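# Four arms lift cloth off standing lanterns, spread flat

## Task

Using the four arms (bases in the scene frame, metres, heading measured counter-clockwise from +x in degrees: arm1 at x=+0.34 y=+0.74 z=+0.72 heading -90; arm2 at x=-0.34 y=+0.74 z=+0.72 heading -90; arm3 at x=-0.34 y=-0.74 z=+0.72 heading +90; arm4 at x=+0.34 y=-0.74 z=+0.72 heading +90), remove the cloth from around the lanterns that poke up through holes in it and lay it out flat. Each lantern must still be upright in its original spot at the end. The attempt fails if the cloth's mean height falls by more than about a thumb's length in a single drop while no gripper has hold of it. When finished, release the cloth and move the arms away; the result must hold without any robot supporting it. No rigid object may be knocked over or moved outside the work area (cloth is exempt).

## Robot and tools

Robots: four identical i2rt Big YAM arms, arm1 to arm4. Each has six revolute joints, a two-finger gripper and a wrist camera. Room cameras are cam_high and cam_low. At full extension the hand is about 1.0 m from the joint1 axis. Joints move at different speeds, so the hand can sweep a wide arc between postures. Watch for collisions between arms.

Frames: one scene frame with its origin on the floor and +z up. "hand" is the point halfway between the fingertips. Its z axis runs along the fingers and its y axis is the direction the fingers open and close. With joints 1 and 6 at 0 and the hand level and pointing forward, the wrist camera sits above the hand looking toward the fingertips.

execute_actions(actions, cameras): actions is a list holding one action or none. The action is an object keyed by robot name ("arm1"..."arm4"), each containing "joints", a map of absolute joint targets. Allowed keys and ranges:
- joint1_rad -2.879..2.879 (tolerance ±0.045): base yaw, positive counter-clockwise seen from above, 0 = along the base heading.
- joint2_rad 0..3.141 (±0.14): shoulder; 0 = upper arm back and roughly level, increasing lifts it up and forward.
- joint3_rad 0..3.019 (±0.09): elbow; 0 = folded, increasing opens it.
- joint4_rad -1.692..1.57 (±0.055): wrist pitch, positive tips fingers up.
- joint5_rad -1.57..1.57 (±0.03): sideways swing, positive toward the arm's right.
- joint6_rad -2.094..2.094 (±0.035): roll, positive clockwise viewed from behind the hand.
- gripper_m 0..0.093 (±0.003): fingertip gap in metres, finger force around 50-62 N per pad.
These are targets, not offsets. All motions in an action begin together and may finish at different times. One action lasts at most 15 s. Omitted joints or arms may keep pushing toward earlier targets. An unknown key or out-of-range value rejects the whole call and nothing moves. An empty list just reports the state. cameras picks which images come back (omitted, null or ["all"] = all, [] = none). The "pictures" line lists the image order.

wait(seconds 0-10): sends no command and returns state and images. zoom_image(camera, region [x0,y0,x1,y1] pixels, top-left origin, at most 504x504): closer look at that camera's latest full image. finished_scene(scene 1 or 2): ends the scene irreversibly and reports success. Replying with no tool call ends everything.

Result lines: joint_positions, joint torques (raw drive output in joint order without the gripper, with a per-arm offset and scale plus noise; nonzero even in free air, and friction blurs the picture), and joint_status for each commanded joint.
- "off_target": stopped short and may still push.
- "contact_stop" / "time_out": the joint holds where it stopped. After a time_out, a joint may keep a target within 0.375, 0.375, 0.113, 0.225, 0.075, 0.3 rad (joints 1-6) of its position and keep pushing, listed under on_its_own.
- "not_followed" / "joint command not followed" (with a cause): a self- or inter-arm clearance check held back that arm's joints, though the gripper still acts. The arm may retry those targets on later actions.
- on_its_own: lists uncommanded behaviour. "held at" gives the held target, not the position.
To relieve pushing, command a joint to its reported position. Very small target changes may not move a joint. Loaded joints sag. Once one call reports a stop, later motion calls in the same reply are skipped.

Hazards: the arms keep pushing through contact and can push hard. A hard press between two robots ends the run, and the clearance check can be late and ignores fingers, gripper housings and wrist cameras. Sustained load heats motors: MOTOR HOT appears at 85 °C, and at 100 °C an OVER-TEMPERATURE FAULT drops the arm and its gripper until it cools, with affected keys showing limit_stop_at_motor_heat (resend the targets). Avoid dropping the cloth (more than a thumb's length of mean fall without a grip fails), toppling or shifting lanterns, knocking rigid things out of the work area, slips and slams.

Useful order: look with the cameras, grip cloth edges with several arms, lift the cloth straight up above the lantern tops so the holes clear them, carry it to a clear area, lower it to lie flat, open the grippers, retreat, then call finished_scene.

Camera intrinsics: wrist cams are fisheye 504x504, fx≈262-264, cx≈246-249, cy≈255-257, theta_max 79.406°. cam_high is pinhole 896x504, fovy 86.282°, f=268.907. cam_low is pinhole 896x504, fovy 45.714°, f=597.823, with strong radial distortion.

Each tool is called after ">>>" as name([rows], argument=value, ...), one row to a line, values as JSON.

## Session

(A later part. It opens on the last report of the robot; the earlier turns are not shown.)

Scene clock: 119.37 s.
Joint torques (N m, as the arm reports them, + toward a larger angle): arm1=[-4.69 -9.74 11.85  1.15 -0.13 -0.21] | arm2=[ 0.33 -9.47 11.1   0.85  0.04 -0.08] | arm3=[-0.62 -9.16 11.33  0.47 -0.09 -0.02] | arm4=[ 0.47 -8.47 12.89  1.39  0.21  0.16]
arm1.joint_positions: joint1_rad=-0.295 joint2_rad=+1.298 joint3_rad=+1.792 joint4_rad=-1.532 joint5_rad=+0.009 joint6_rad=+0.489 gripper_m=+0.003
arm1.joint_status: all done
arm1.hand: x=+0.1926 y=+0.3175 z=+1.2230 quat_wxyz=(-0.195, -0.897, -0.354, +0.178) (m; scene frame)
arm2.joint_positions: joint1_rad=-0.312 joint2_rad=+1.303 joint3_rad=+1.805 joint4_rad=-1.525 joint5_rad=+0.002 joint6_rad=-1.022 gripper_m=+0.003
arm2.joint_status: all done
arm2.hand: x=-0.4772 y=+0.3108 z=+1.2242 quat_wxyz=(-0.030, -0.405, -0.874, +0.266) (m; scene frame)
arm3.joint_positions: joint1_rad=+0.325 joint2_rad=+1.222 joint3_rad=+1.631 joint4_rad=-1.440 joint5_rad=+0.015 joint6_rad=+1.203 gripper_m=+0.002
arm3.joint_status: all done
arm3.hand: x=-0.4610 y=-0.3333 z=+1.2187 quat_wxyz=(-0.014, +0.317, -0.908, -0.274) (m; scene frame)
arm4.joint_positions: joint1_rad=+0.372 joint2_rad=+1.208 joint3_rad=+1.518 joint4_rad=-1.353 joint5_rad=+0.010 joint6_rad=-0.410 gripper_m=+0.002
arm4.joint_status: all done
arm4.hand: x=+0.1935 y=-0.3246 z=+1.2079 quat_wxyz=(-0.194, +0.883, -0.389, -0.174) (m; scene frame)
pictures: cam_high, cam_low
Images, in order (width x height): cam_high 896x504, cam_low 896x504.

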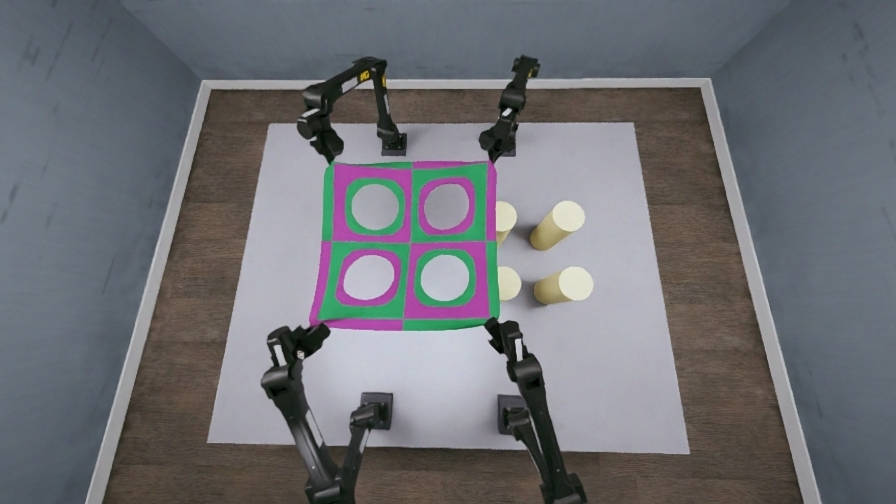

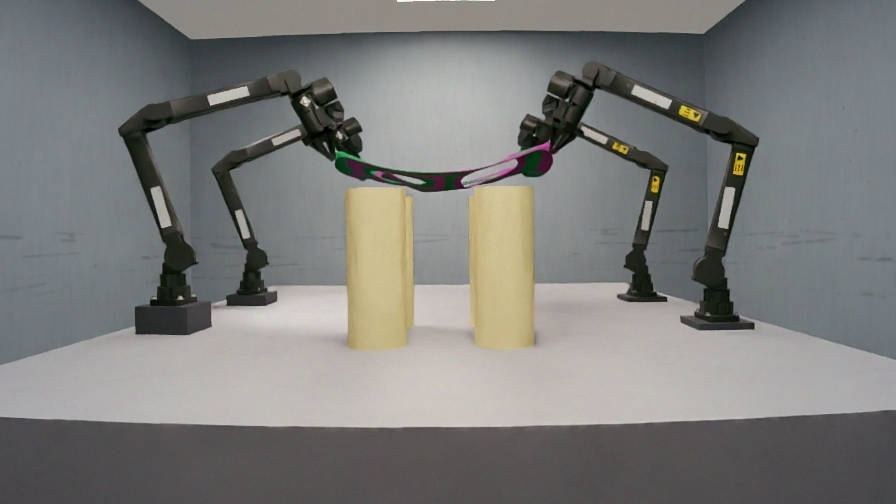

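>>> execute_actions([
  {"arm1":{"joints":{"joint1_rad":-0.502,"joint2_rad":1.391,"joint3_rad":1.945,"joint6_rad":0.258}},"arm2":{"joints":{"joint1_rad":-0.524,"joint2_rad":1.42,"joint3_rad":1.96,"joint6_rad":-1.247}},"arm3":{"joints":{"joint1_rad":0.55,"joint2_rad":1.32,"joint3_rad":1.775,"joint6_rad":1.436}},"arm4":{"joints":{"joint1_rad":0.578,"joint2_rad":1.31,"joint3_rad":1.705,"joint6_rad":-0.182}}},
], cameras=["cam_high","cam_low"])

Scene clock: 125.63 s.
Joint torques (N m, as the arm reports them, + toward a larger angle): arm1=[ -4.15 -11.73  12.21   1.13  -0.1   -0.18] | arm2=[  0.46 -11.51  11.39   0.95   0.03  -0.09] | arm3=[ -0.87 -10.68  11.14   0.62  -0.1   -0.02] | arm4=[ 0.02 -9.74 12.98  1.41  0.24  0.16]
arm1.joint_positions: joint1_rad=-0.516 joint2_rad=+1.409 joint3_rad=+1.894 joint4_rad=-1.532 joint5_rad=+0.008 joint6_rad=+0.273 gripper_m=+0.003
arm1.joint_status: all done
arm1.hand: x=+0.0817 y=+0.3241 z=+1.2219 quat_wxyz=(-0.150, -0.899, -0.352, +0.213) (m; scene frame)
arm2.joint_positions: joint1_rad=-0.528 joint2_rad=+1.421 joint3_rad=+1.912 joint4_rad=-1.529 joint5_rad=+0.002 joint6_rad=-1.234 gripper_m=+0.003
arm2.joint_status: all done
arm2.hand: x=-0.5877 y=+0.3129 z=+1.2200 quat_wxyz=(+0.027, -0.407, -0.875, +0.260) (m; scene frame)
arm3.joint_positions: joint1_rad=+0.549 joint2_rad=+1.327 joint3_rad=+1.732 joint4_rad=-1.444 joint5_rad=+0.016 joint6_rad=+1.425 gripper_m=+0.002
arm3.joint_status: all done
arm3.hand: x=-0.5692 y=-0.3389 z=+1.2222 quat_wxyz=(+0.044, +0.319, -0.908, -0.267) (m; scene frame)
arm4.joint_positions: joint1_rad=+0.593 joint2_rad=+1.317 joint3_rad=+1.646 joint4_rad=-1.353 joint5_rad=+0.010 joint6_rad=-0.194 gripper_m=+0.002
arm4.joint_status: all done
arm4.hand: x=+0.0834 y=-0.3291 z=+1.2228 quat_wxyz=(-0.157, +0.882, -0.386, -0.220) (m; scene frame)
pictures: cam_high, cam_low
Images, in order (width x height): cam_high 896x504, cam_low 896x504.

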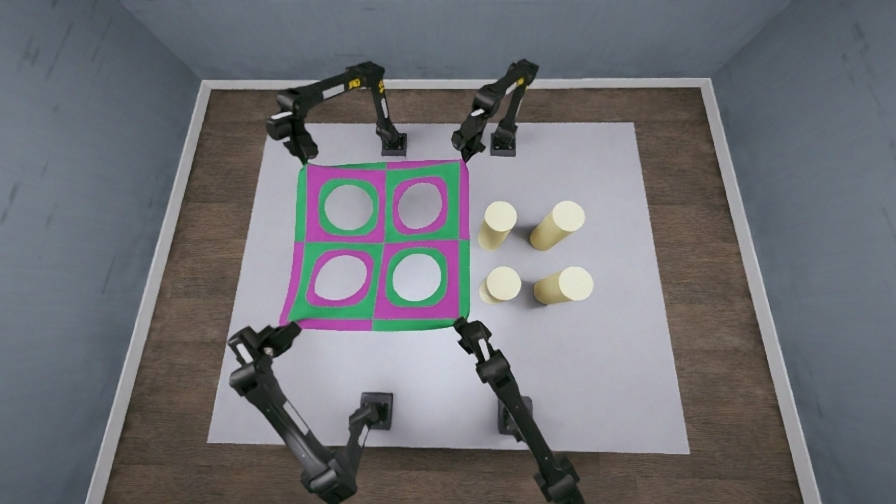

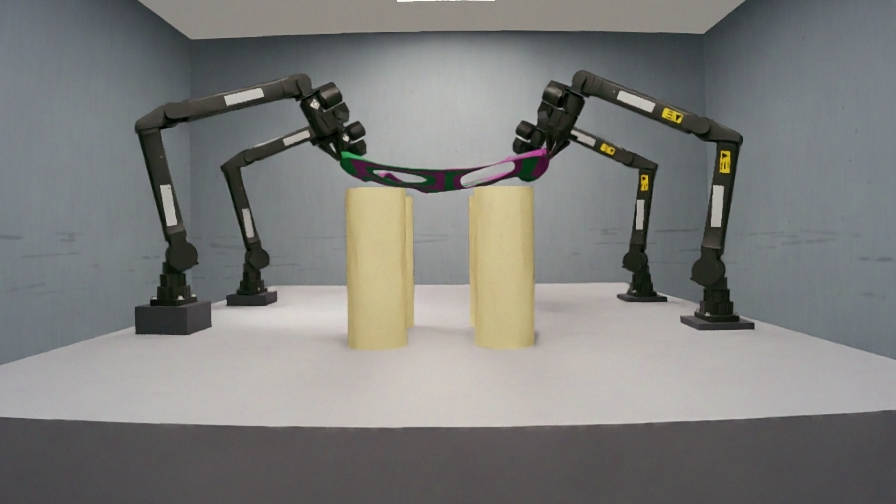

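>>> execute_actions([
  {"arm1":{"joints":{"joint2_rad":1.405,"joint3_rad":1.6,"joint4_rad":-1.383}},"arm2":{"joints":{"joint2_rad":1.424,"joint3_rad":1.61,"joint4_rad":-1.376}},"arm3":{"joints":{"joint2_rad":1.367,"joint3_rad":1.478,"joint4_rad":-1.297}},"arm4":{"joints":{"joint2_rad":1.376,"joint3_rad":1.418,"joint4_rad":-1.234}}},
], cameras=["cam_high","cam_low"])

Scene clock: 134.50 s.
Joint torques (N m, as the arm reports them, + toward a larger angle): arm1=[ -4.33 -12.77  10.45   1.37  -0.11  -0.17] | arm2=[  0.47 -12.83   9.69   1.49   0.02  -0.11] | arm3=[ -0.59 -11.53   9.81   1.52  -0.09   0.01] | arm4=[  0.42 -12.27   8.77   1.59   0.24   0.1 ]
arm1.joint_positions: joint1_rad=-0.516 joint2_rad=+1.426 joint3_rad=+1.579 joint4_rad=-1.392 joint5_rad=+0.008 joint6_rad=+0.273 gripper_m=+0.003
arm1.joint_status: all done
arm1.hand: x=+0.0787 y=+0.3216 z=+1.0825 quat_wxyz=(-0.094, -0.918, -0.359, +0.138) (m; scene frame)
arm2.joint_positions: joint1_rad=-0.528 joint2_rad=+1.426 joint3_rad=+1.592 joint4_rad=-1.391 joint5_rad=+0.002 joint6_rad=-1.235 gripper_m=+0.003
arm2.joint_status: all done
arm2.hand: x=-0.5878 y=+0.3132 z=+1.0835 quat_wxyz=(+0.018, -0.415, -0.894, +0.169) (m; scene frame)
arm3.joint_positions: joint1_rad=+0.549 joint2_rad=+1.377 joint3_rad=+1.459 joint4_rad=-1.318 joint5_rad=+0.016 joint6_rad=+1.426 gripper_m=+0.002
arm3.joint_status: all done
arm3.hand: x=-0.5726 y=-0.3326 z=+1.0833 quat_wxyz=(+0.025, +0.326, -0.929, -0.173) (m; scene frame)
arm4.joint_positions: joint1_rad=+0.593 joint2_rad=+1.396 joint3_rad=+1.413 joint4_rad=-1.245 joint5_rad=+0.010 joint6_rad=-0.193 gripper_m=+0.002
arm4.joint_status: all done
arm4.hand: x=+0.0803 y=-0.3244 z=+1.0849 quat_wxyz=(-0.100, +0.903, -0.395, -0.137) (m; scene frame)
pictures: cam_high, cam_low
Images, in order (width x height): cam_high 896x504, cam_low 896x504.

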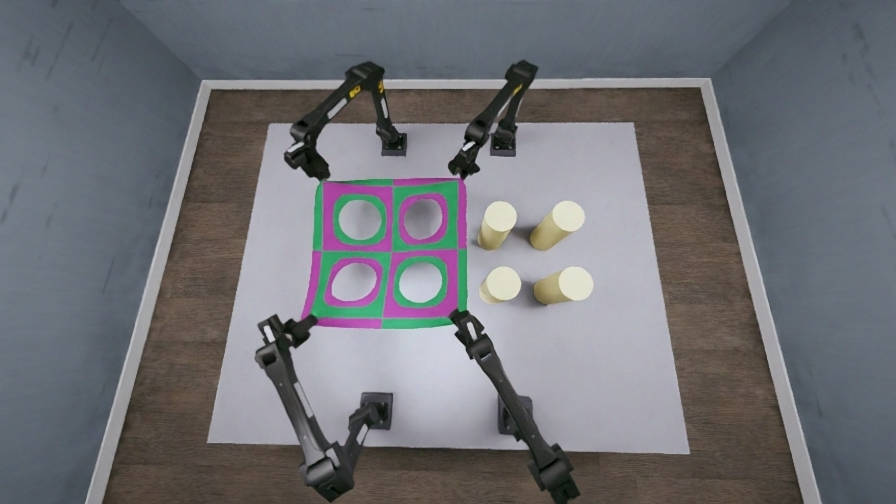

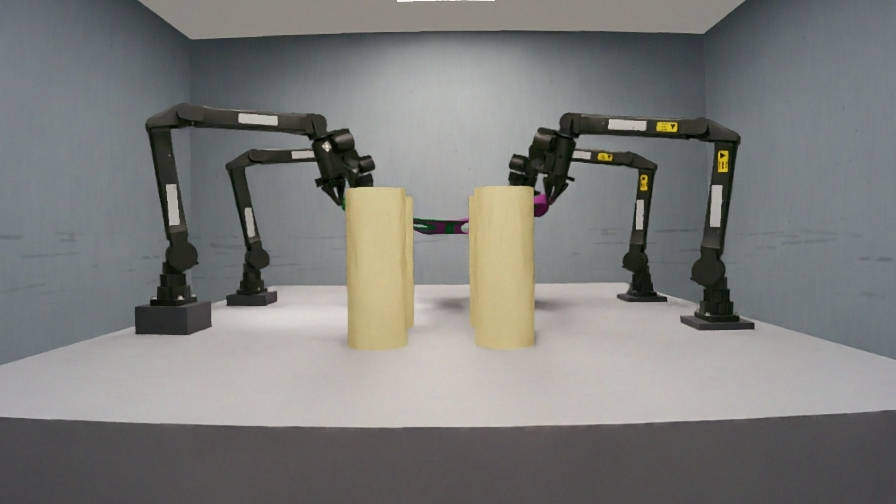

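>>> execute_actions([
  {"arm1":{"joints":{"joint2_rad":1.474,"joint3_rad":1.38,"joint4_rad":-1.22}},"arm2":{"joints":{"joint2_rad":1.505,"joint3_rad":1.401,"joint4_rad":-1.215}},"arm3":{"joints":{"joint2_rad":1.472,"joint3_rad":1.283,"joint4_rad":-1.124}},"arm4":{"joints":{"joint2_rad":1.497,"joint3_rad":1.246,"joint4_rad":-1.075}}},
], cameras=["cam_high","cam_low"])

Scene clock: 138.17 s.
Joint torques (N m, as the arm reports them, + toward a larger angle): arm1=[ -4.34 -14.08  10.29   1.08  -0.1   -0.17] | arm2=[  0.26 -15.69   9.96   1.14   0.02  -0.12] | arm3=[ -0.9  -13.09   9.84   1.16  -0.1    0.02] | arm4=[  0.31 -14.86   8.23   1.3    0.23   0.11]
arm1.joint_positions: joint1_rad=-0.516 joint2_rad=+1.498 joint3_rad=+1.358 joint4_rad=-1.227 joint5_rad=+0.008 joint6_rad=+0.272 gripper_m=+0.003
arm1.joint_status: all done
arm1.hand: x=+0.0787 y=+0.3236 z=+0.9607 quat_wxyz=(-0.055, -0.926, -0.363, +0.088) (m; scene frame)
arm2.joint_positions: joint1_rad=-0.528 joint2_rad=+1.518 joint3_rad=+1.376 joint4_rad=-1.228 joint5_rad=+0.002 joint6_rad=-1.235 gripper_m=+0.003
arm2.joint_status: all done
arm2.hand: x=-0.5888 y=+0.3119 z=+0.9536 quat_wxyz=(+0.011, -0.420, -0.902, +0.097) (m; scene frame)
arm3.joint_positions: joint1_rad=+0.549 joint2_rad=+1.479 joint3_rad=+1.259 joint4_rad=-1.143 joint5_rad=+0.016 joint6_rad=+1.426 gripper_m=+0.002
arm3.joint_status: all done
arm3.hand: x=-0.5742 y=-0.3295 z=+0.9588 quat_wxyz=(+0.013, +0.330, -0.937, -0.111) (m; scene frame)
arm4.joint_positions: joint1_rad=+0.593 joint2_rad=+1.522 joint3_rad=+1.239 joint4_rad=-1.084 joint5_rad=+0.010 joint6_rad=-0.193 gripper_m=+0.002
arm4.joint_status: all done
arm4.hand: x=+0.0801 y=-0.3242 z=+0.9597 quat_wxyz=(-0.061, +0.912, -0.399, -0.081) (m; scene frame)
pictures: cam_high, cam_low
Images, in order (width x height): cam_high 896x504, cam_low 896x504.

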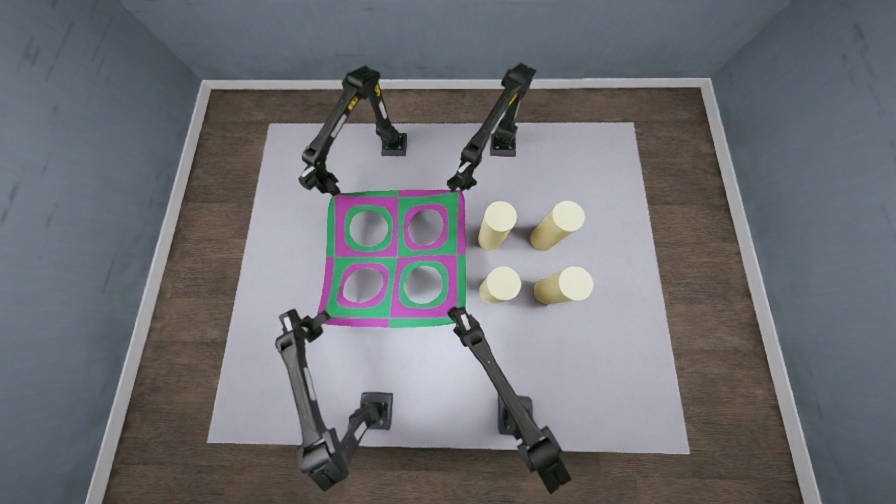

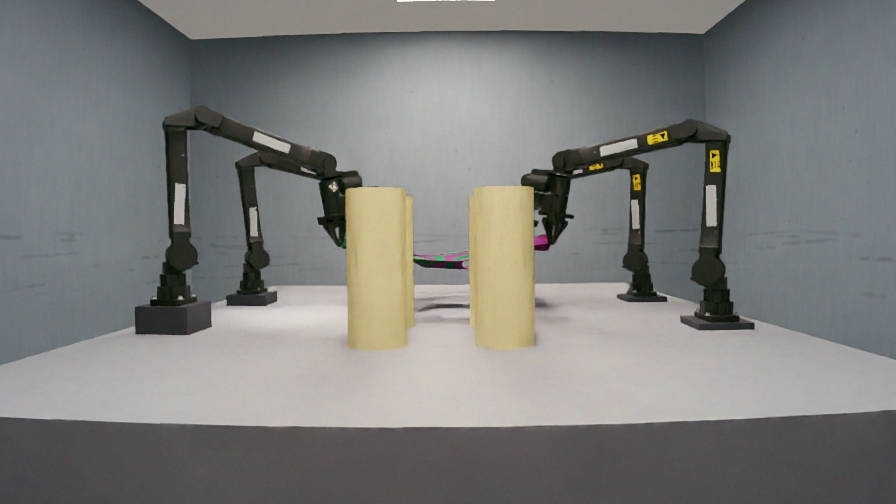

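>>> execute_actions([
  {"arm1":{"joints":{"joint2_rad":1.628,"joint3_rad":1.256,"joint4_rad":-1.066}},"arm2":{"joints":{"joint2_rad":1.657,"joint3_rad":1.289,"joint4_rad":-1.07}},"arm3":{"joints":{"joint2_rad":1.646,"joint3_rad":1.172,"joint4_rad":-0.964}},"arm4":{"joints":{"joint2_rad":1.689,"joint3_rad":1.162,"joint4_rad":-0.924}}},
], cameras=["cam_high","cam_low"])

Scene clock: 141.70 s.
Joint torques (N m, as the arm reports them, + toward a larger angle): arm1=[ -4.4  -15.43   9.24   0.83  -0.09  -0.16] | arm2=[  0.52 -17.09   8.94   0.82   0.02  -0.13] | arm3=[ -0.92 -15.45   8.56   0.88  -0.09   0.03] | arm4=[  0.17 -15.92   6.91   1.06   0.23   0.11]
arm1.joint_positions: joint1_rad=-0.516 joint2_rad=+1.653 joint3_rad=+1.236 joint4_rad=-1.070 joint5_rad=+0.008 joint6_rad=+0.272 gripper_m=+0.003
arm1.joint_status: all done
arm1.hand: x=+0.0773 y=+0.3234 z=+0.8443 quat_wxyz=(-0.019, -0.930, -0.364, +0.040) (m; scene frame)
arm2.joint_positions: joint1_rad=-0.528 joint2_rad=+1.675 joint3_rad=+1.267 joint4_rad=-1.081 joint5_rad=+0.002 joint6_rad=-1.235 gripper_m=+0.003
arm2.joint_status: all done
arm2.hand: x=-0.5900 y=+0.3102 z=+0.8401 quat_wxyz=(+0.005, -0.421, -0.906, +0.038) (m; scene frame)
arm3.joint_positions: joint1_rad=+0.549 joint2_rad=+1.653 joint3_rad=+1.153 joint4_rad=-0.980 joint5_rad=+0.016 joint6_rad=+1.426 gripper_m=+0.002
arm3.joint_status: all done
arm3.hand: x=-0.5748 y=-0.3282 z=+0.8432 quat_wxyz=(+0.002, +0.332, -0.942, -0.054) (m; scene frame)
arm4.joint_positions: joint1_rad=+0.593 joint2_rad=+1.714 joint3_rad=+1.159 joint4_rad=-0.931 joint5_rad=+0.010 joint6_rad=-0.193 gripper_m=+0.002
arm4.joint_status: all done
arm4.hand: x=+0.0797 y=-0.3236 z=+0.8441 quat_wxyz=(-0.028, +0.916, -0.400, -0.032) (m; scene frame)
pictures: cam_high, cam_low
Images, in order (width x height): cam_high 896x504, cam_low 896x504.

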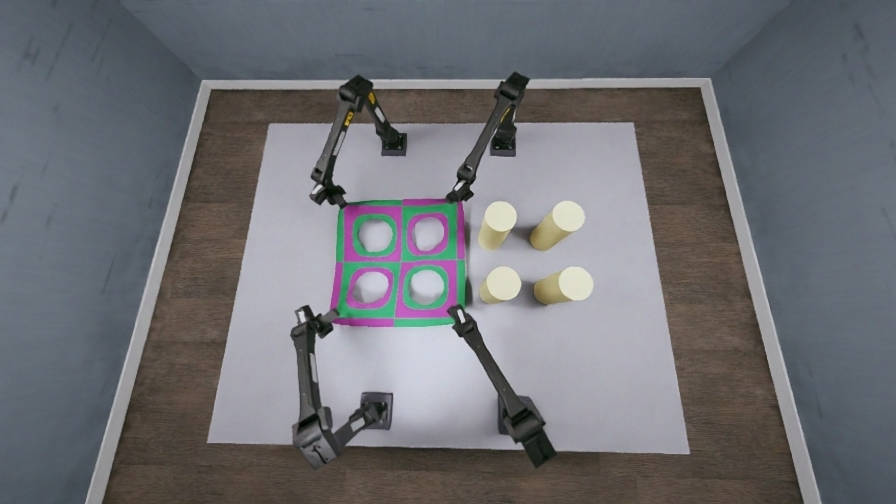

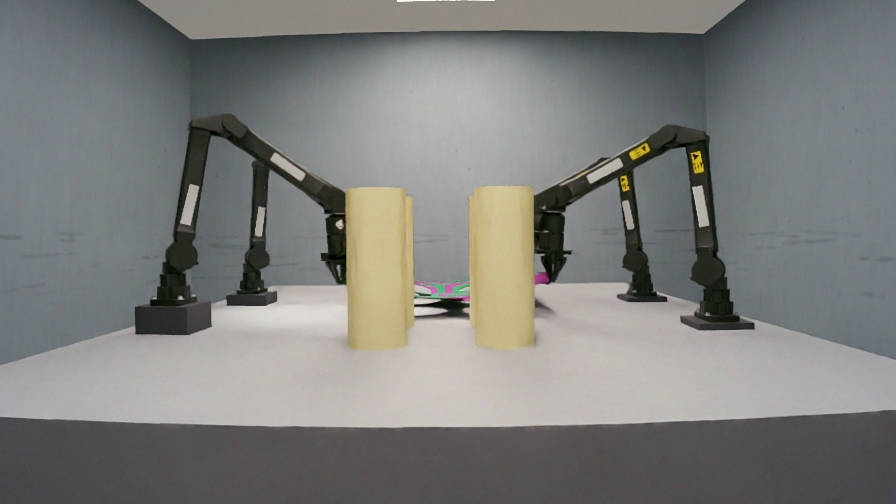

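>>> zoom_image(camera="cam_high", region=[290, 170, 530, 350])

Region (290, 170, 530, 350) of cam_high's 896x504 image, scaled by 2.100, with more detail than that image has; it fills the top 378 rows of this view, and the rest is white.

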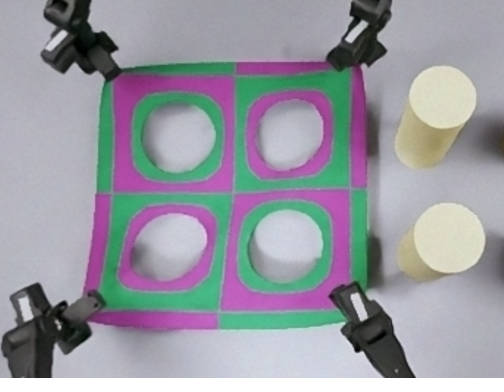

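>>> execute_actions([
  {"arm1":{"joints":{"joint2_rad":1.771,"joint3_rad":1.194,"joint4_rad":-0.929}},"arm2":{"joints":{"joint2_rad":1.795,"joint3_rad":1.224,"joint4_rad":-0.933}},"arm3":{"joints":{"joint2_rad":1.81,"joint3_rad":1.126,"joint4_rad":-0.826}},"arm4":{"joints":{"joint2_rad":1.861,"joint3_rad":1.132,"joint4_rad":-0.798}}},
])

Scene clock: 147.33 s.
Joint torques (N m, as the arm reports them, + toward a larger angle): arm1=[ -4.25 -15.75   7.93   0.78  -0.11  -0.17] | arm2=[  0.34 -16.66   7.85   0.72   0.02  -0.13] | arm3=[ -0.91 -15.31   7.25   0.88  -0.07   0.03] | arm4=[  0.27 -15.37   5.51   0.95   0.23   0.1 ]
arm1.joint_positions: joint1_rad=-0.516 joint2_rad=+1.792 joint3_rad=+1.179 joint4_rad=-0.936 joint5_rad=+0.008 joint6_rad=+0.272 gripper_m=+0.003
arm1.joint_status: all done
arm1.hand: x=+0.0773 y=+0.3246 z=+0.7611 quat_wxyz=(-0.001, -0.931, -0.365, +0.015) (m; scene frame)
arm2.joint_positions: joint1_rad=-0.528 joint2_rad=+1.800 joint3_rad=+1.208 joint4_rad=-0.944 joint5_rad=+0.002 joint6_rad=-1.235 gripper_m=+0.003
arm2.joint_status: all done
arm2.hand: x=-0.5900 y=+0.3105 z=+0.7616 quat_wxyz=(+0.003, -0.421, -0.907, +0.015) (m; scene frame)
arm3.joint_positions: joint1_rad=+0.549 joint2_rad=+1.822 joint3_rad=+1.111 joint4_rad=-0.844 joint5_rad=+0.015 joint6_rad=+1.426 gripper_m=+0.002
arm3.joint_status: all done
arm3.hand: x=-0.5741 y=-0.3292 z=+0.7546 quat_wxyz=(-0.005, +0.332, -0.943, -0.018) (m; scene frame)
arm4.joint_positions: joint1_rad=+0.593 joint2_rad=+1.877 joint3_rad=+1.130 joint4_rad=-0.806 joint5_rad=+0.010 joint6_rad=-0.193 gripper_m=+0.002
arm4.joint_status: all done
arm4.hand: x=+0.0812 y=-0.3262 z=+0.7609 quat_wxyz=(-0.009, +0.916, -0.400, -0.005) (m; scene frame)
pictures: arm1_cam_wrist, arm2_cam_wrist, arm3_cam_wrist, arm4_cam_wrist, cam_high, cam_low
Images, in order (width x height): arm1_cam_wrist 504x504, arm2_cam_wrist 504x504, arm3_cam_wrist 504x504, arm4_cam_wrist 504x504, cam_high 896x504, cam_low 896x504.

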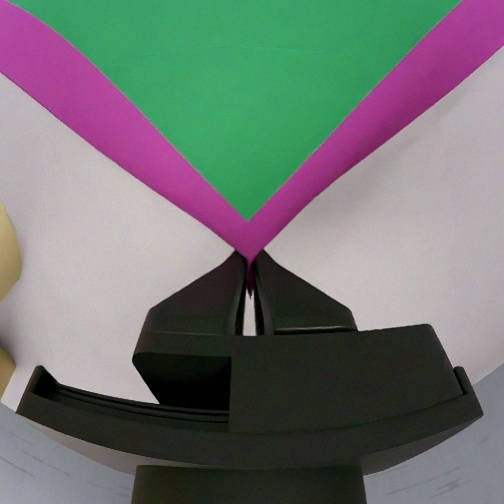

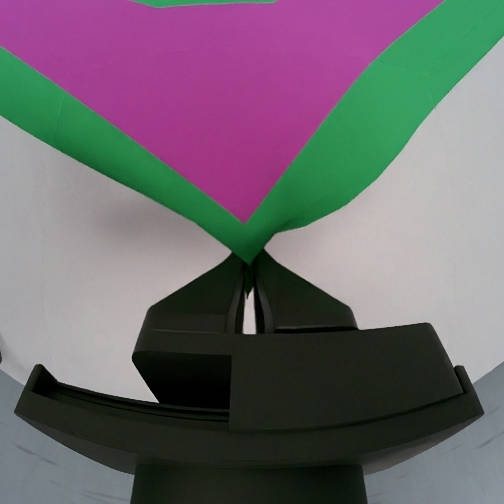

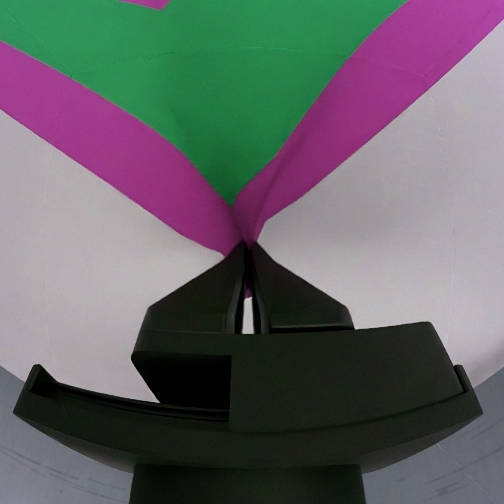

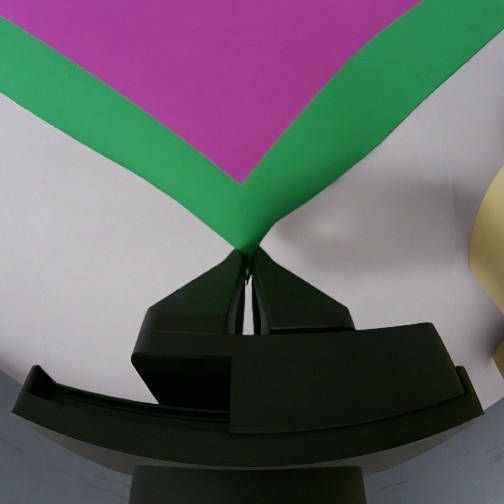

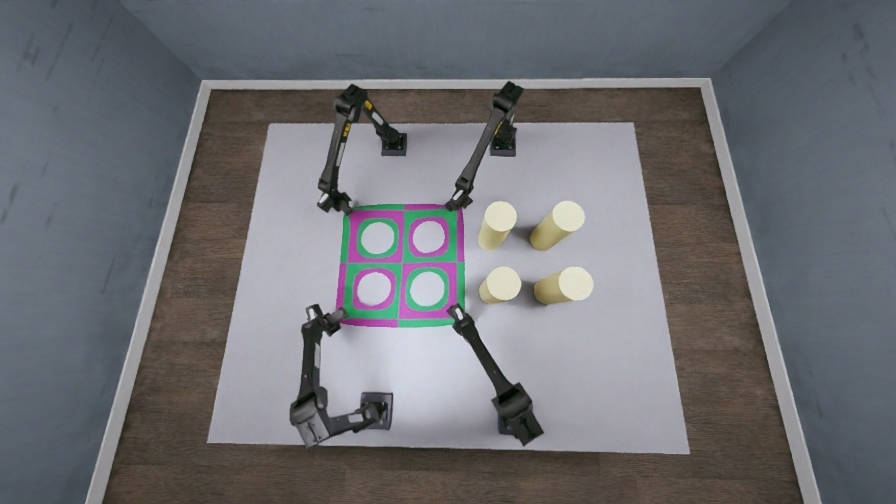

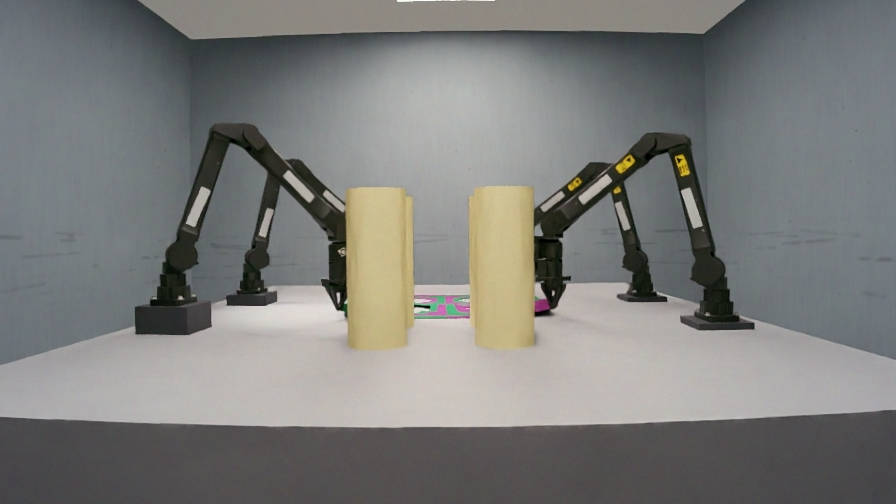

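>>> execute_actions([
  {"arm1":{"joints":{"joint2_rad":1.795}},"arm2":{"joints":{"joint2_rad":1.826}},"arm3":{"joints":{"joint2_rad":1.83}},"arm4":{"joints":{"joint2_rad":1.883}}},
], cameras=["cam_high"])

Scene clock: 150.97 s.
Joint torques (N m, as the arm reports them, + toward a larger angle): arm1=[ -4.21 -14.05   7.94   0.78  -0.1   -0.15] | arm2=[  0.47 -14.27   7.76   0.71   0.02  -0.13] | arm3=[ -0.88 -14.15   7.32   0.81  -0.07   0.03] | arm4=[  0.27 -14.23   5.76   0.98   0.24   0.11]
arm1.joint_positions: joint1_rad=-0.516 joint2_rad=+1.792 joint3_rad=+1.179 joint4_rad=-0.936 joint5_rad=+0.008 joint6_rad=+0.272 gripper_m=+0.003
arm1.joint_status: all done
arm1.hand: x=+0.0773 y=+0.3246 z=+0.7611 quat_wxyz=(-0.001, -0.931, -0.365, +0.015) (m; scene frame)
arm2.joint_positions: joint1_rad=-0.528 joint2_rad=+1.801 joint3_rad=+1.208 joint4_rad=-0.944 joint5_rad=+0.002 joint6_rad=-1.235 gripper_m=+0.003
arm2.joint_status: all done
arm2.hand: x=-0.5899 y=+0.3106 z=+0.7609 quat_wxyz=(+0.003, -0.421, -0.907, +0.014) (m; scene frame)
arm3.joint_positions: joint1_rad=+0.549 joint2_rad=+1.822 joint3_rad=+1.111 joint4_rad=-0.844 joint5_rad=+0.015 joint6_rad=+1.426 gripper_m=+0.002
arm3.joint_status: all done
arm3.hand: x=-0.5741 y=-0.3292 z=+0.7546 quat_wxyz=(-0.005, +0.332, -0.943, -0.018) (m; scene frame)
arm4.joint_positions: joint1_rad=+0.593 joint2_rad=+1.877 joint3_rad=+1.130 joint4_rad=-0.806 joint5_rad=+0.010 joint6_rad=-0.193 gripper_m=+0.002
arm4.joint_status: all done
arm4.hand: x=+0.0812 y=-0.3262 z=+0.7609 quat_wxyz=(-0.009, +0.916, -0.400, -0.005) (m; scene frame)
pictures: cam_high
Images, in order (width x height): cam_high 896x504.

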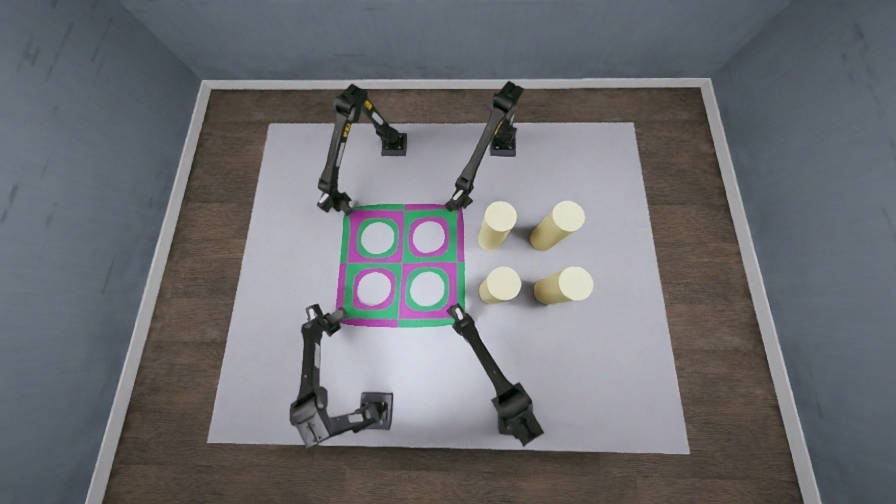

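>>> execute_actions([
  {"arm1":{"joints":{"joint2_rad":1.824}},"arm2":{"joints":{"joint2_rad":1.836}},"arm3":{"joints":{"joint2_rad":1.85}},"arm4":{"joints":{"joint2_rad":1.908}}},
], cameras=["cam_high"])

Scene clock: 152.73 s.
Joint torques (N m, as the arm reports them, + toward a larger angle): arm1=[ -4.45 -14.39   7.78   0.67  -0.1   -0.17] | arm2=[  0.52 -14.94   7.61   0.67   0.02  -0.13] | arm3=[ -0.93 -14.05   7.19   0.76  -0.07   0.03] | arm4=[  0.25 -13.1    5.78   0.95   0.23   0.1 ]
arm1.joint_positions: joint1_rad=-0.516 joint2_rad=+1.820 joint3_rad=+1.179 joint4_rad=-0.936 joint5_rad=+0.008 joint6_rad=+0.272 gripper_m=+0.003
arm1.joint_status: all done
arm1.hand: x=+0.0788 y=+0.3274 z=+0.7481 quat_wxyz=(+0.008, -0.931, -0.365, +0.004) (m; scene frame)
arm2.joint_positions: joint1_rad=-0.528 joint2_rad=+1.814 joint3_rad=+1.208 joint4_rad=-0.944 joint5_rad=+0.002 joint6_rad=-1.235 gripper_m=+0.003
arm2.joint_status: all done
arm2.hand: x=-0.5892 y=+0.3118 z=+0.7551 quat_wxyz=(+0.002, -0.421, -0.907, +0.008) (m; scene frame)
arm3.joint_positions: joint1_rad=+0.549 joint2_rad=+1.839 joint3_rad=+1.111 joint4_rad=-0.844 joint5_rad=+0.015 joint6_rad=+1.426 gripper_m=+0.002
arm3.joint_status: all done
arm3.hand: x=-0.5728 y=-0.3313 z=+0.7466 quat_wxyz=(-0.007, +0.332, -0.943, -0.009) (m; scene frame)
arm4.joint_positions: joint1_rad=+0.593 joint2_rad=+1.895 joint3_rad=+1.130 joint4_rad=-0.806 joint5_rad=+0.010 joint6_rad=-0.193 gripper_m=+0.002
arm4.joint_status: all done
arm4.hand: x=+0.0828 y=-0.3288 z=+0.7526 quat_wxyz=(-0.004, +0.916, -0.400, +0.003) (m; scene frame)
pictures: cam_high
Images, in order (width x height): cam_high 896x504.

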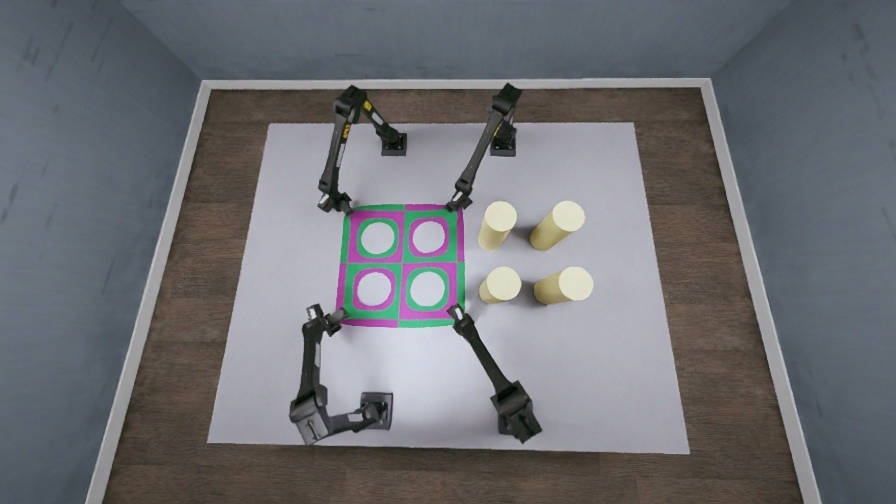

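>>> execute_actions(actions=[])

Scene clock: 153.83 s.
Joint torques (N m, as the arm reports them, + toward a larger angle): arm1=[ -4.34 -14.24   7.81   0.72  -0.1   -0.18] | arm2=[  0.47 -14.64   7.67   0.69   0.02  -0.13] | arm3=[ -0.92 -14.08   7.23   0.78  -0.06   0.03] | arm4=[  0.2  -13.68   5.62   0.93   0.23   0.1 ]
arm1.joint_positions: joint1_rad=-0.516 joint2_rad=+1.820 joint3_rad=+1.179 joint4_rad=-0.936 joint5_rad=+0.008 joint6_rad=+0.272 gripper_m=+0.003
arm1.joint_status: all done
arm1.hand: x=+0.0788 y=+0.3274 z=+0.7481 quat_wxyz=(+0.008, -0.931, -0.365, +0.004) (m; scene frame)
arm2.joint_positions: joint1_rad=-0.528 joint2_rad=+1.814 joint3_rad=+1.208 joint4_rad=-0.944 joint5_rad=+0.002 joint6_rad=-1.235 gripper_m=+0.003
arm2.joint_status: all done
arm2.hand: x=-0.5892 y=+0.3118 z=+0.7551 quat_wxyz=(+0.002, -0.421, -0.907, +0.008) (m; scene frame)
arm3.joint_positions: joint1_rad=+0.549 joint2_rad=+1.839 joint3_rad=+1.111 joint4_rad=-0.844 joint5_rad=+0.015 joint6_rad=+1.426 gripper_m=+0.002
arm3.joint_status: all done
arm3.hand: x=-0.5728 y=-0.3313 z=+0.7466 quat_wxyz=(-0.007, +0.332, -0.943, -0.009) (m; scene frame)
arm4.joint_positions: joint1_rad=+0.593 joint2_rad=+1.895 joint3_rad=+1.130 joint4_rad=-0.806 joint5_rad=+0.010 joint6_rad=-0.193 gripper_m=+0.002
arm4.joint_status: all done
arm4.hand: x=+0.0828 y=-0.3288 z=+0.7526 quat_wxyz=(-0.004, +0.916, -0.400, +0.003) (m; scene frame)
pictures: arm1_cam_wrist, arm2_cam_wrist, arm3_cam_wrist, arm4_cam_wrist, cam_high, cam_low
Images, in order (width x height): arm1_cam_wrist 504x504, arm2_cam_wrist 504x504, arm3_cam_wrist 504x504, arm4_cam_wrist 504x504, cam_high 896x504, cam_low 896x504.

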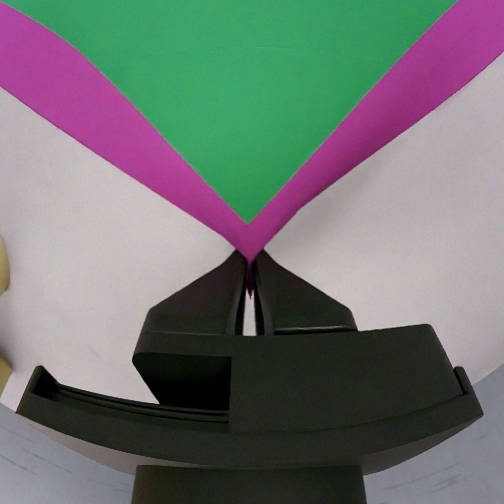

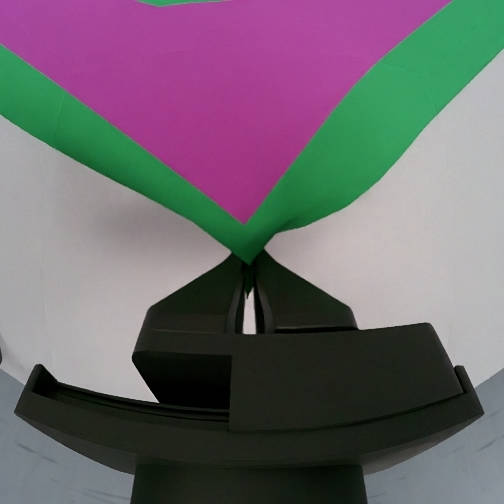

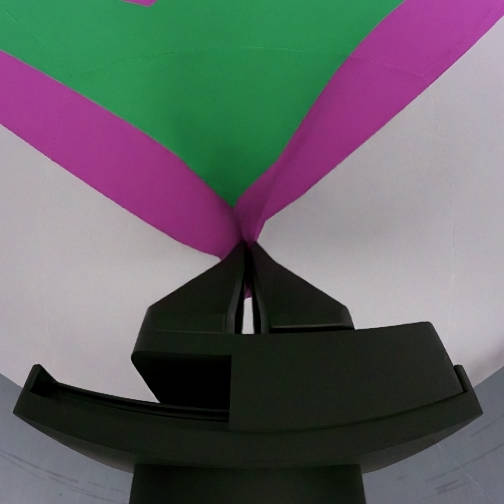

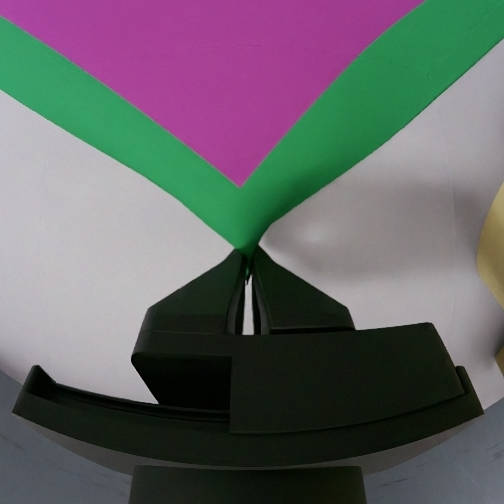

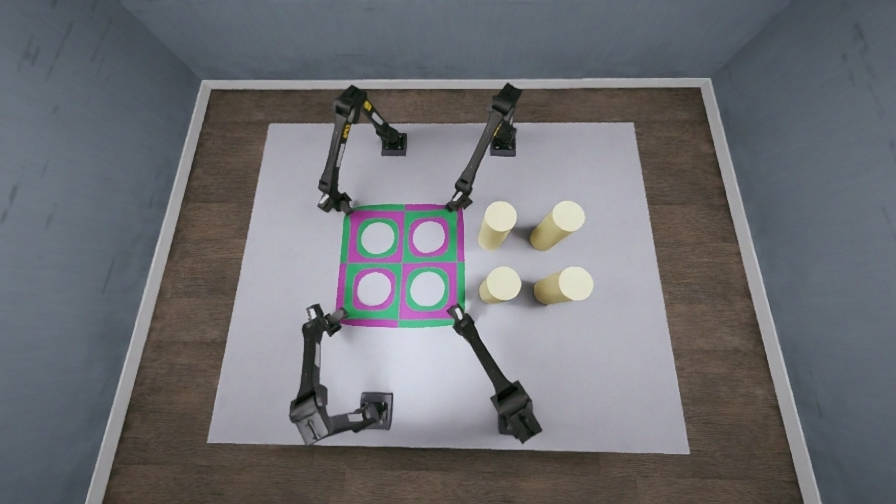

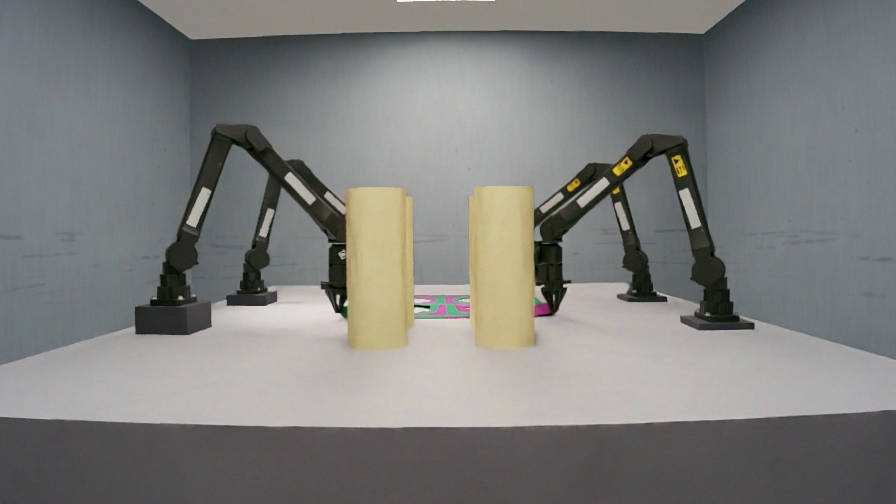

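>>> execute_actions([
  {"arm1": {"joints": {"gripper_m": 0.07}}, "arm2": {"joints": {"gripper_m": 0.07}}, "arm3": {"joints": {"gripper_m": 0.07}}, "arm4": {"joints": {"gripper_m": 0.07}}},
])

Scene clock: 154.80 s.
Joint torques (N m, as the arm reports them, + toward a larger angle): arm1=[ -4.39 -14.03   7.67   0.69  -0.08  -0.17] | arm2=[  0.48 -14.6    7.69   0.69  -0.01  -0.13] | arm3=[ -0.89 -14.11   7.21   0.76   0.06   0.03] | arm4=[  0.3  -13.75   5.54   0.96   0.19   0.09]
arm1.joint_positions: joint1_rad=-0.516 joint2_rad=+1.820 joint3_rad=+1.179 joint4_rad=-0.936 joint5_rad=+0.008 joint6_rad=+0.272 gripper_m=+0.070
arm1.joint_status: all done
arm1.hand: x=+0.0788 y=+0.3274 z=+0.7481 quat_wxyz=(+0.008, -0.931, -0.365, +0.004) (m; scene frame)
arm2.joint_positions: joint1_rad=-0.528 joint2_rad=+1.814 joint3_rad=+1.208 joint4_rad=-0.944 joint5_rad=+0.003 joint6_rad=-1.235 gripper_m=+0.070
arm2.joint_status: all done
arm2.hand: x=-0.5893 y=+0.3119 z=+0.7551 quat_wxyz=(+0.003, -0.421, -0.907, +0.008) (m; scene frame)
arm3.joint_positions: joint1_rad=+0.549 joint2_rad=+1.839 joint3_rad=+1.111 joint4_rad=-0.844 joint5_rad=+0.012 joint6_rad=+1.426 gripper_m=+0.070
arm3.joint_status: all done
arm3.hand: x=-0.5733 y=-0.3316 z=+0.7466 quat_wxyz=(-0.005, +0.333, -0.943, -0.009) (m; scene frame)
arm4.joint_positions: joint1_rad=+0.593 joint2_rad=+1.895 joint3_rad=+1.130 joint4_rad=-0.806 joint5_rad=+0.011 joint6_rad=-0.192 gripper_m=+0.070
arm4.joint_status: all done
arm4.hand: x=+0.0829 y=-0.3287 z=+0.7526 quat_wxyz=(-0.004, +0.916, -0.400, +0.003) (m; scene frame)
pictures: arm1_cam_wrist, arm2_cam_wrist, arm3_cam_wrist, arm4_cam_wrist, cam_high, cam_low
Images, in order (width x height): arm1_cam_wrist 504x504, arm2_cam_wrist 504x504, arm3_cam_wrist 504x504, arm4_cam_wrist 504x504, cam_high 896x504, cam_low 896x504.

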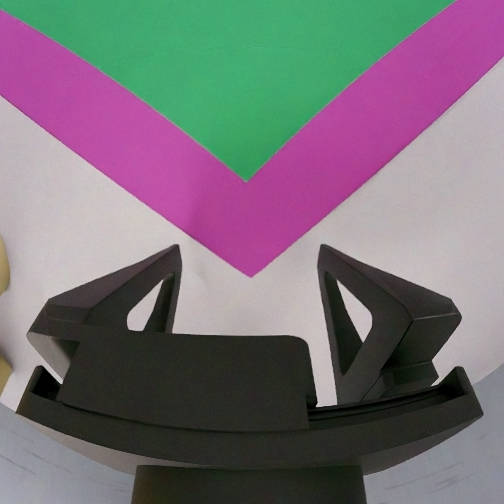

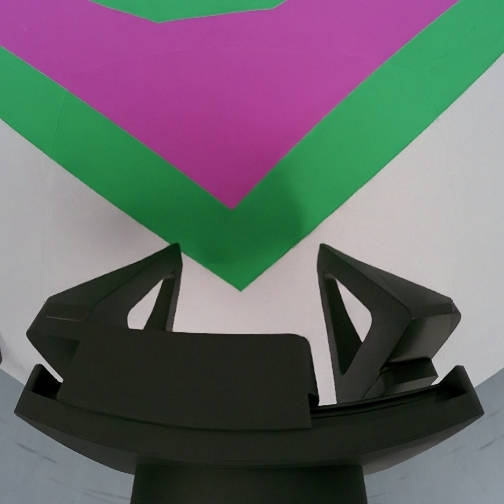

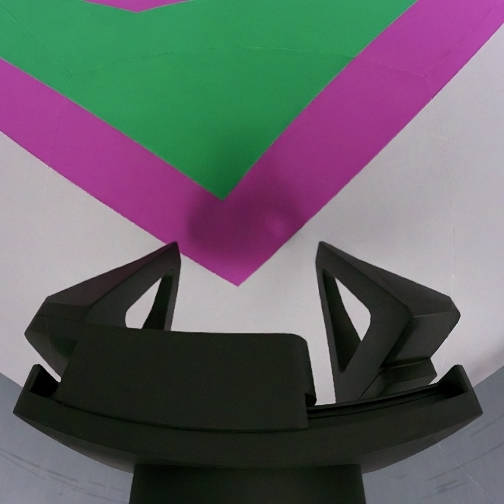

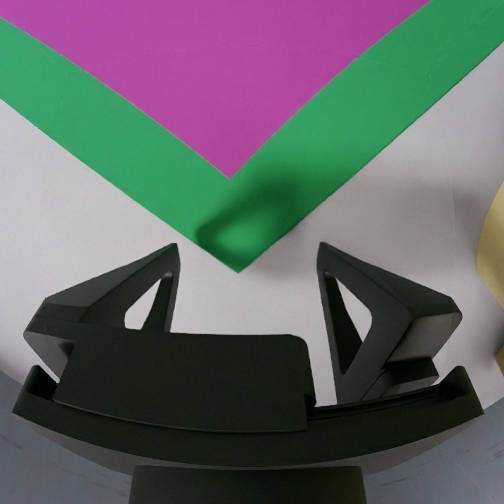

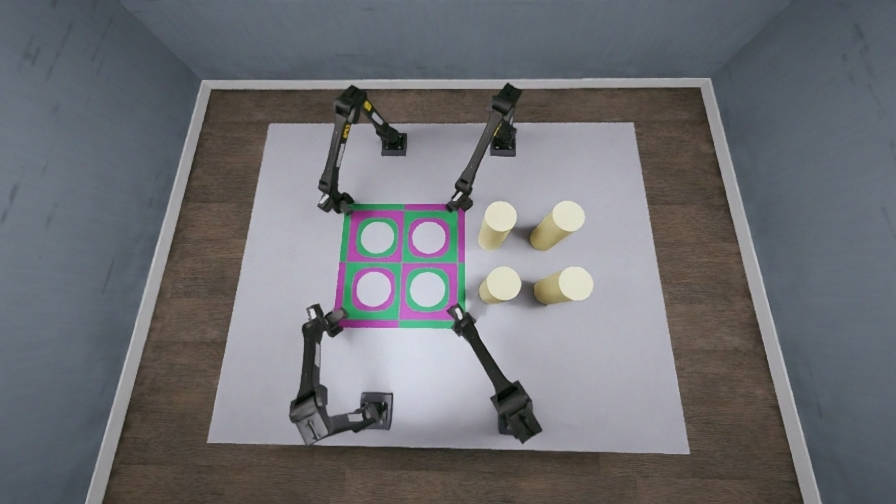

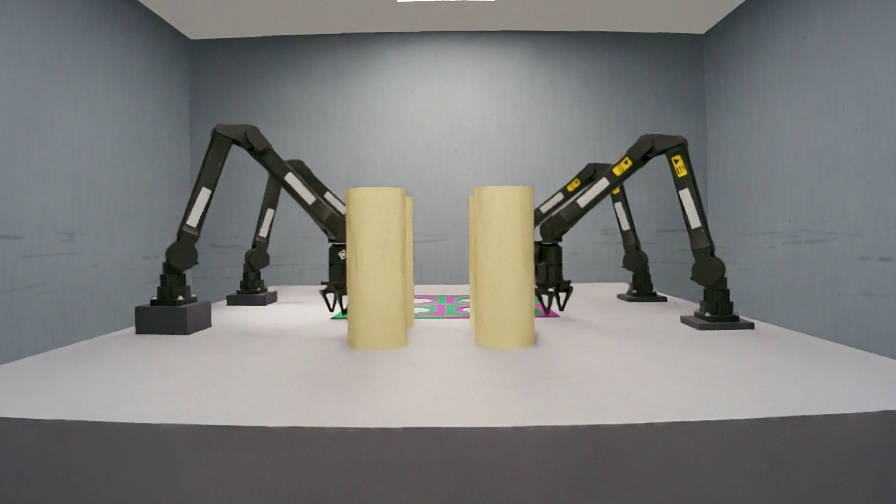

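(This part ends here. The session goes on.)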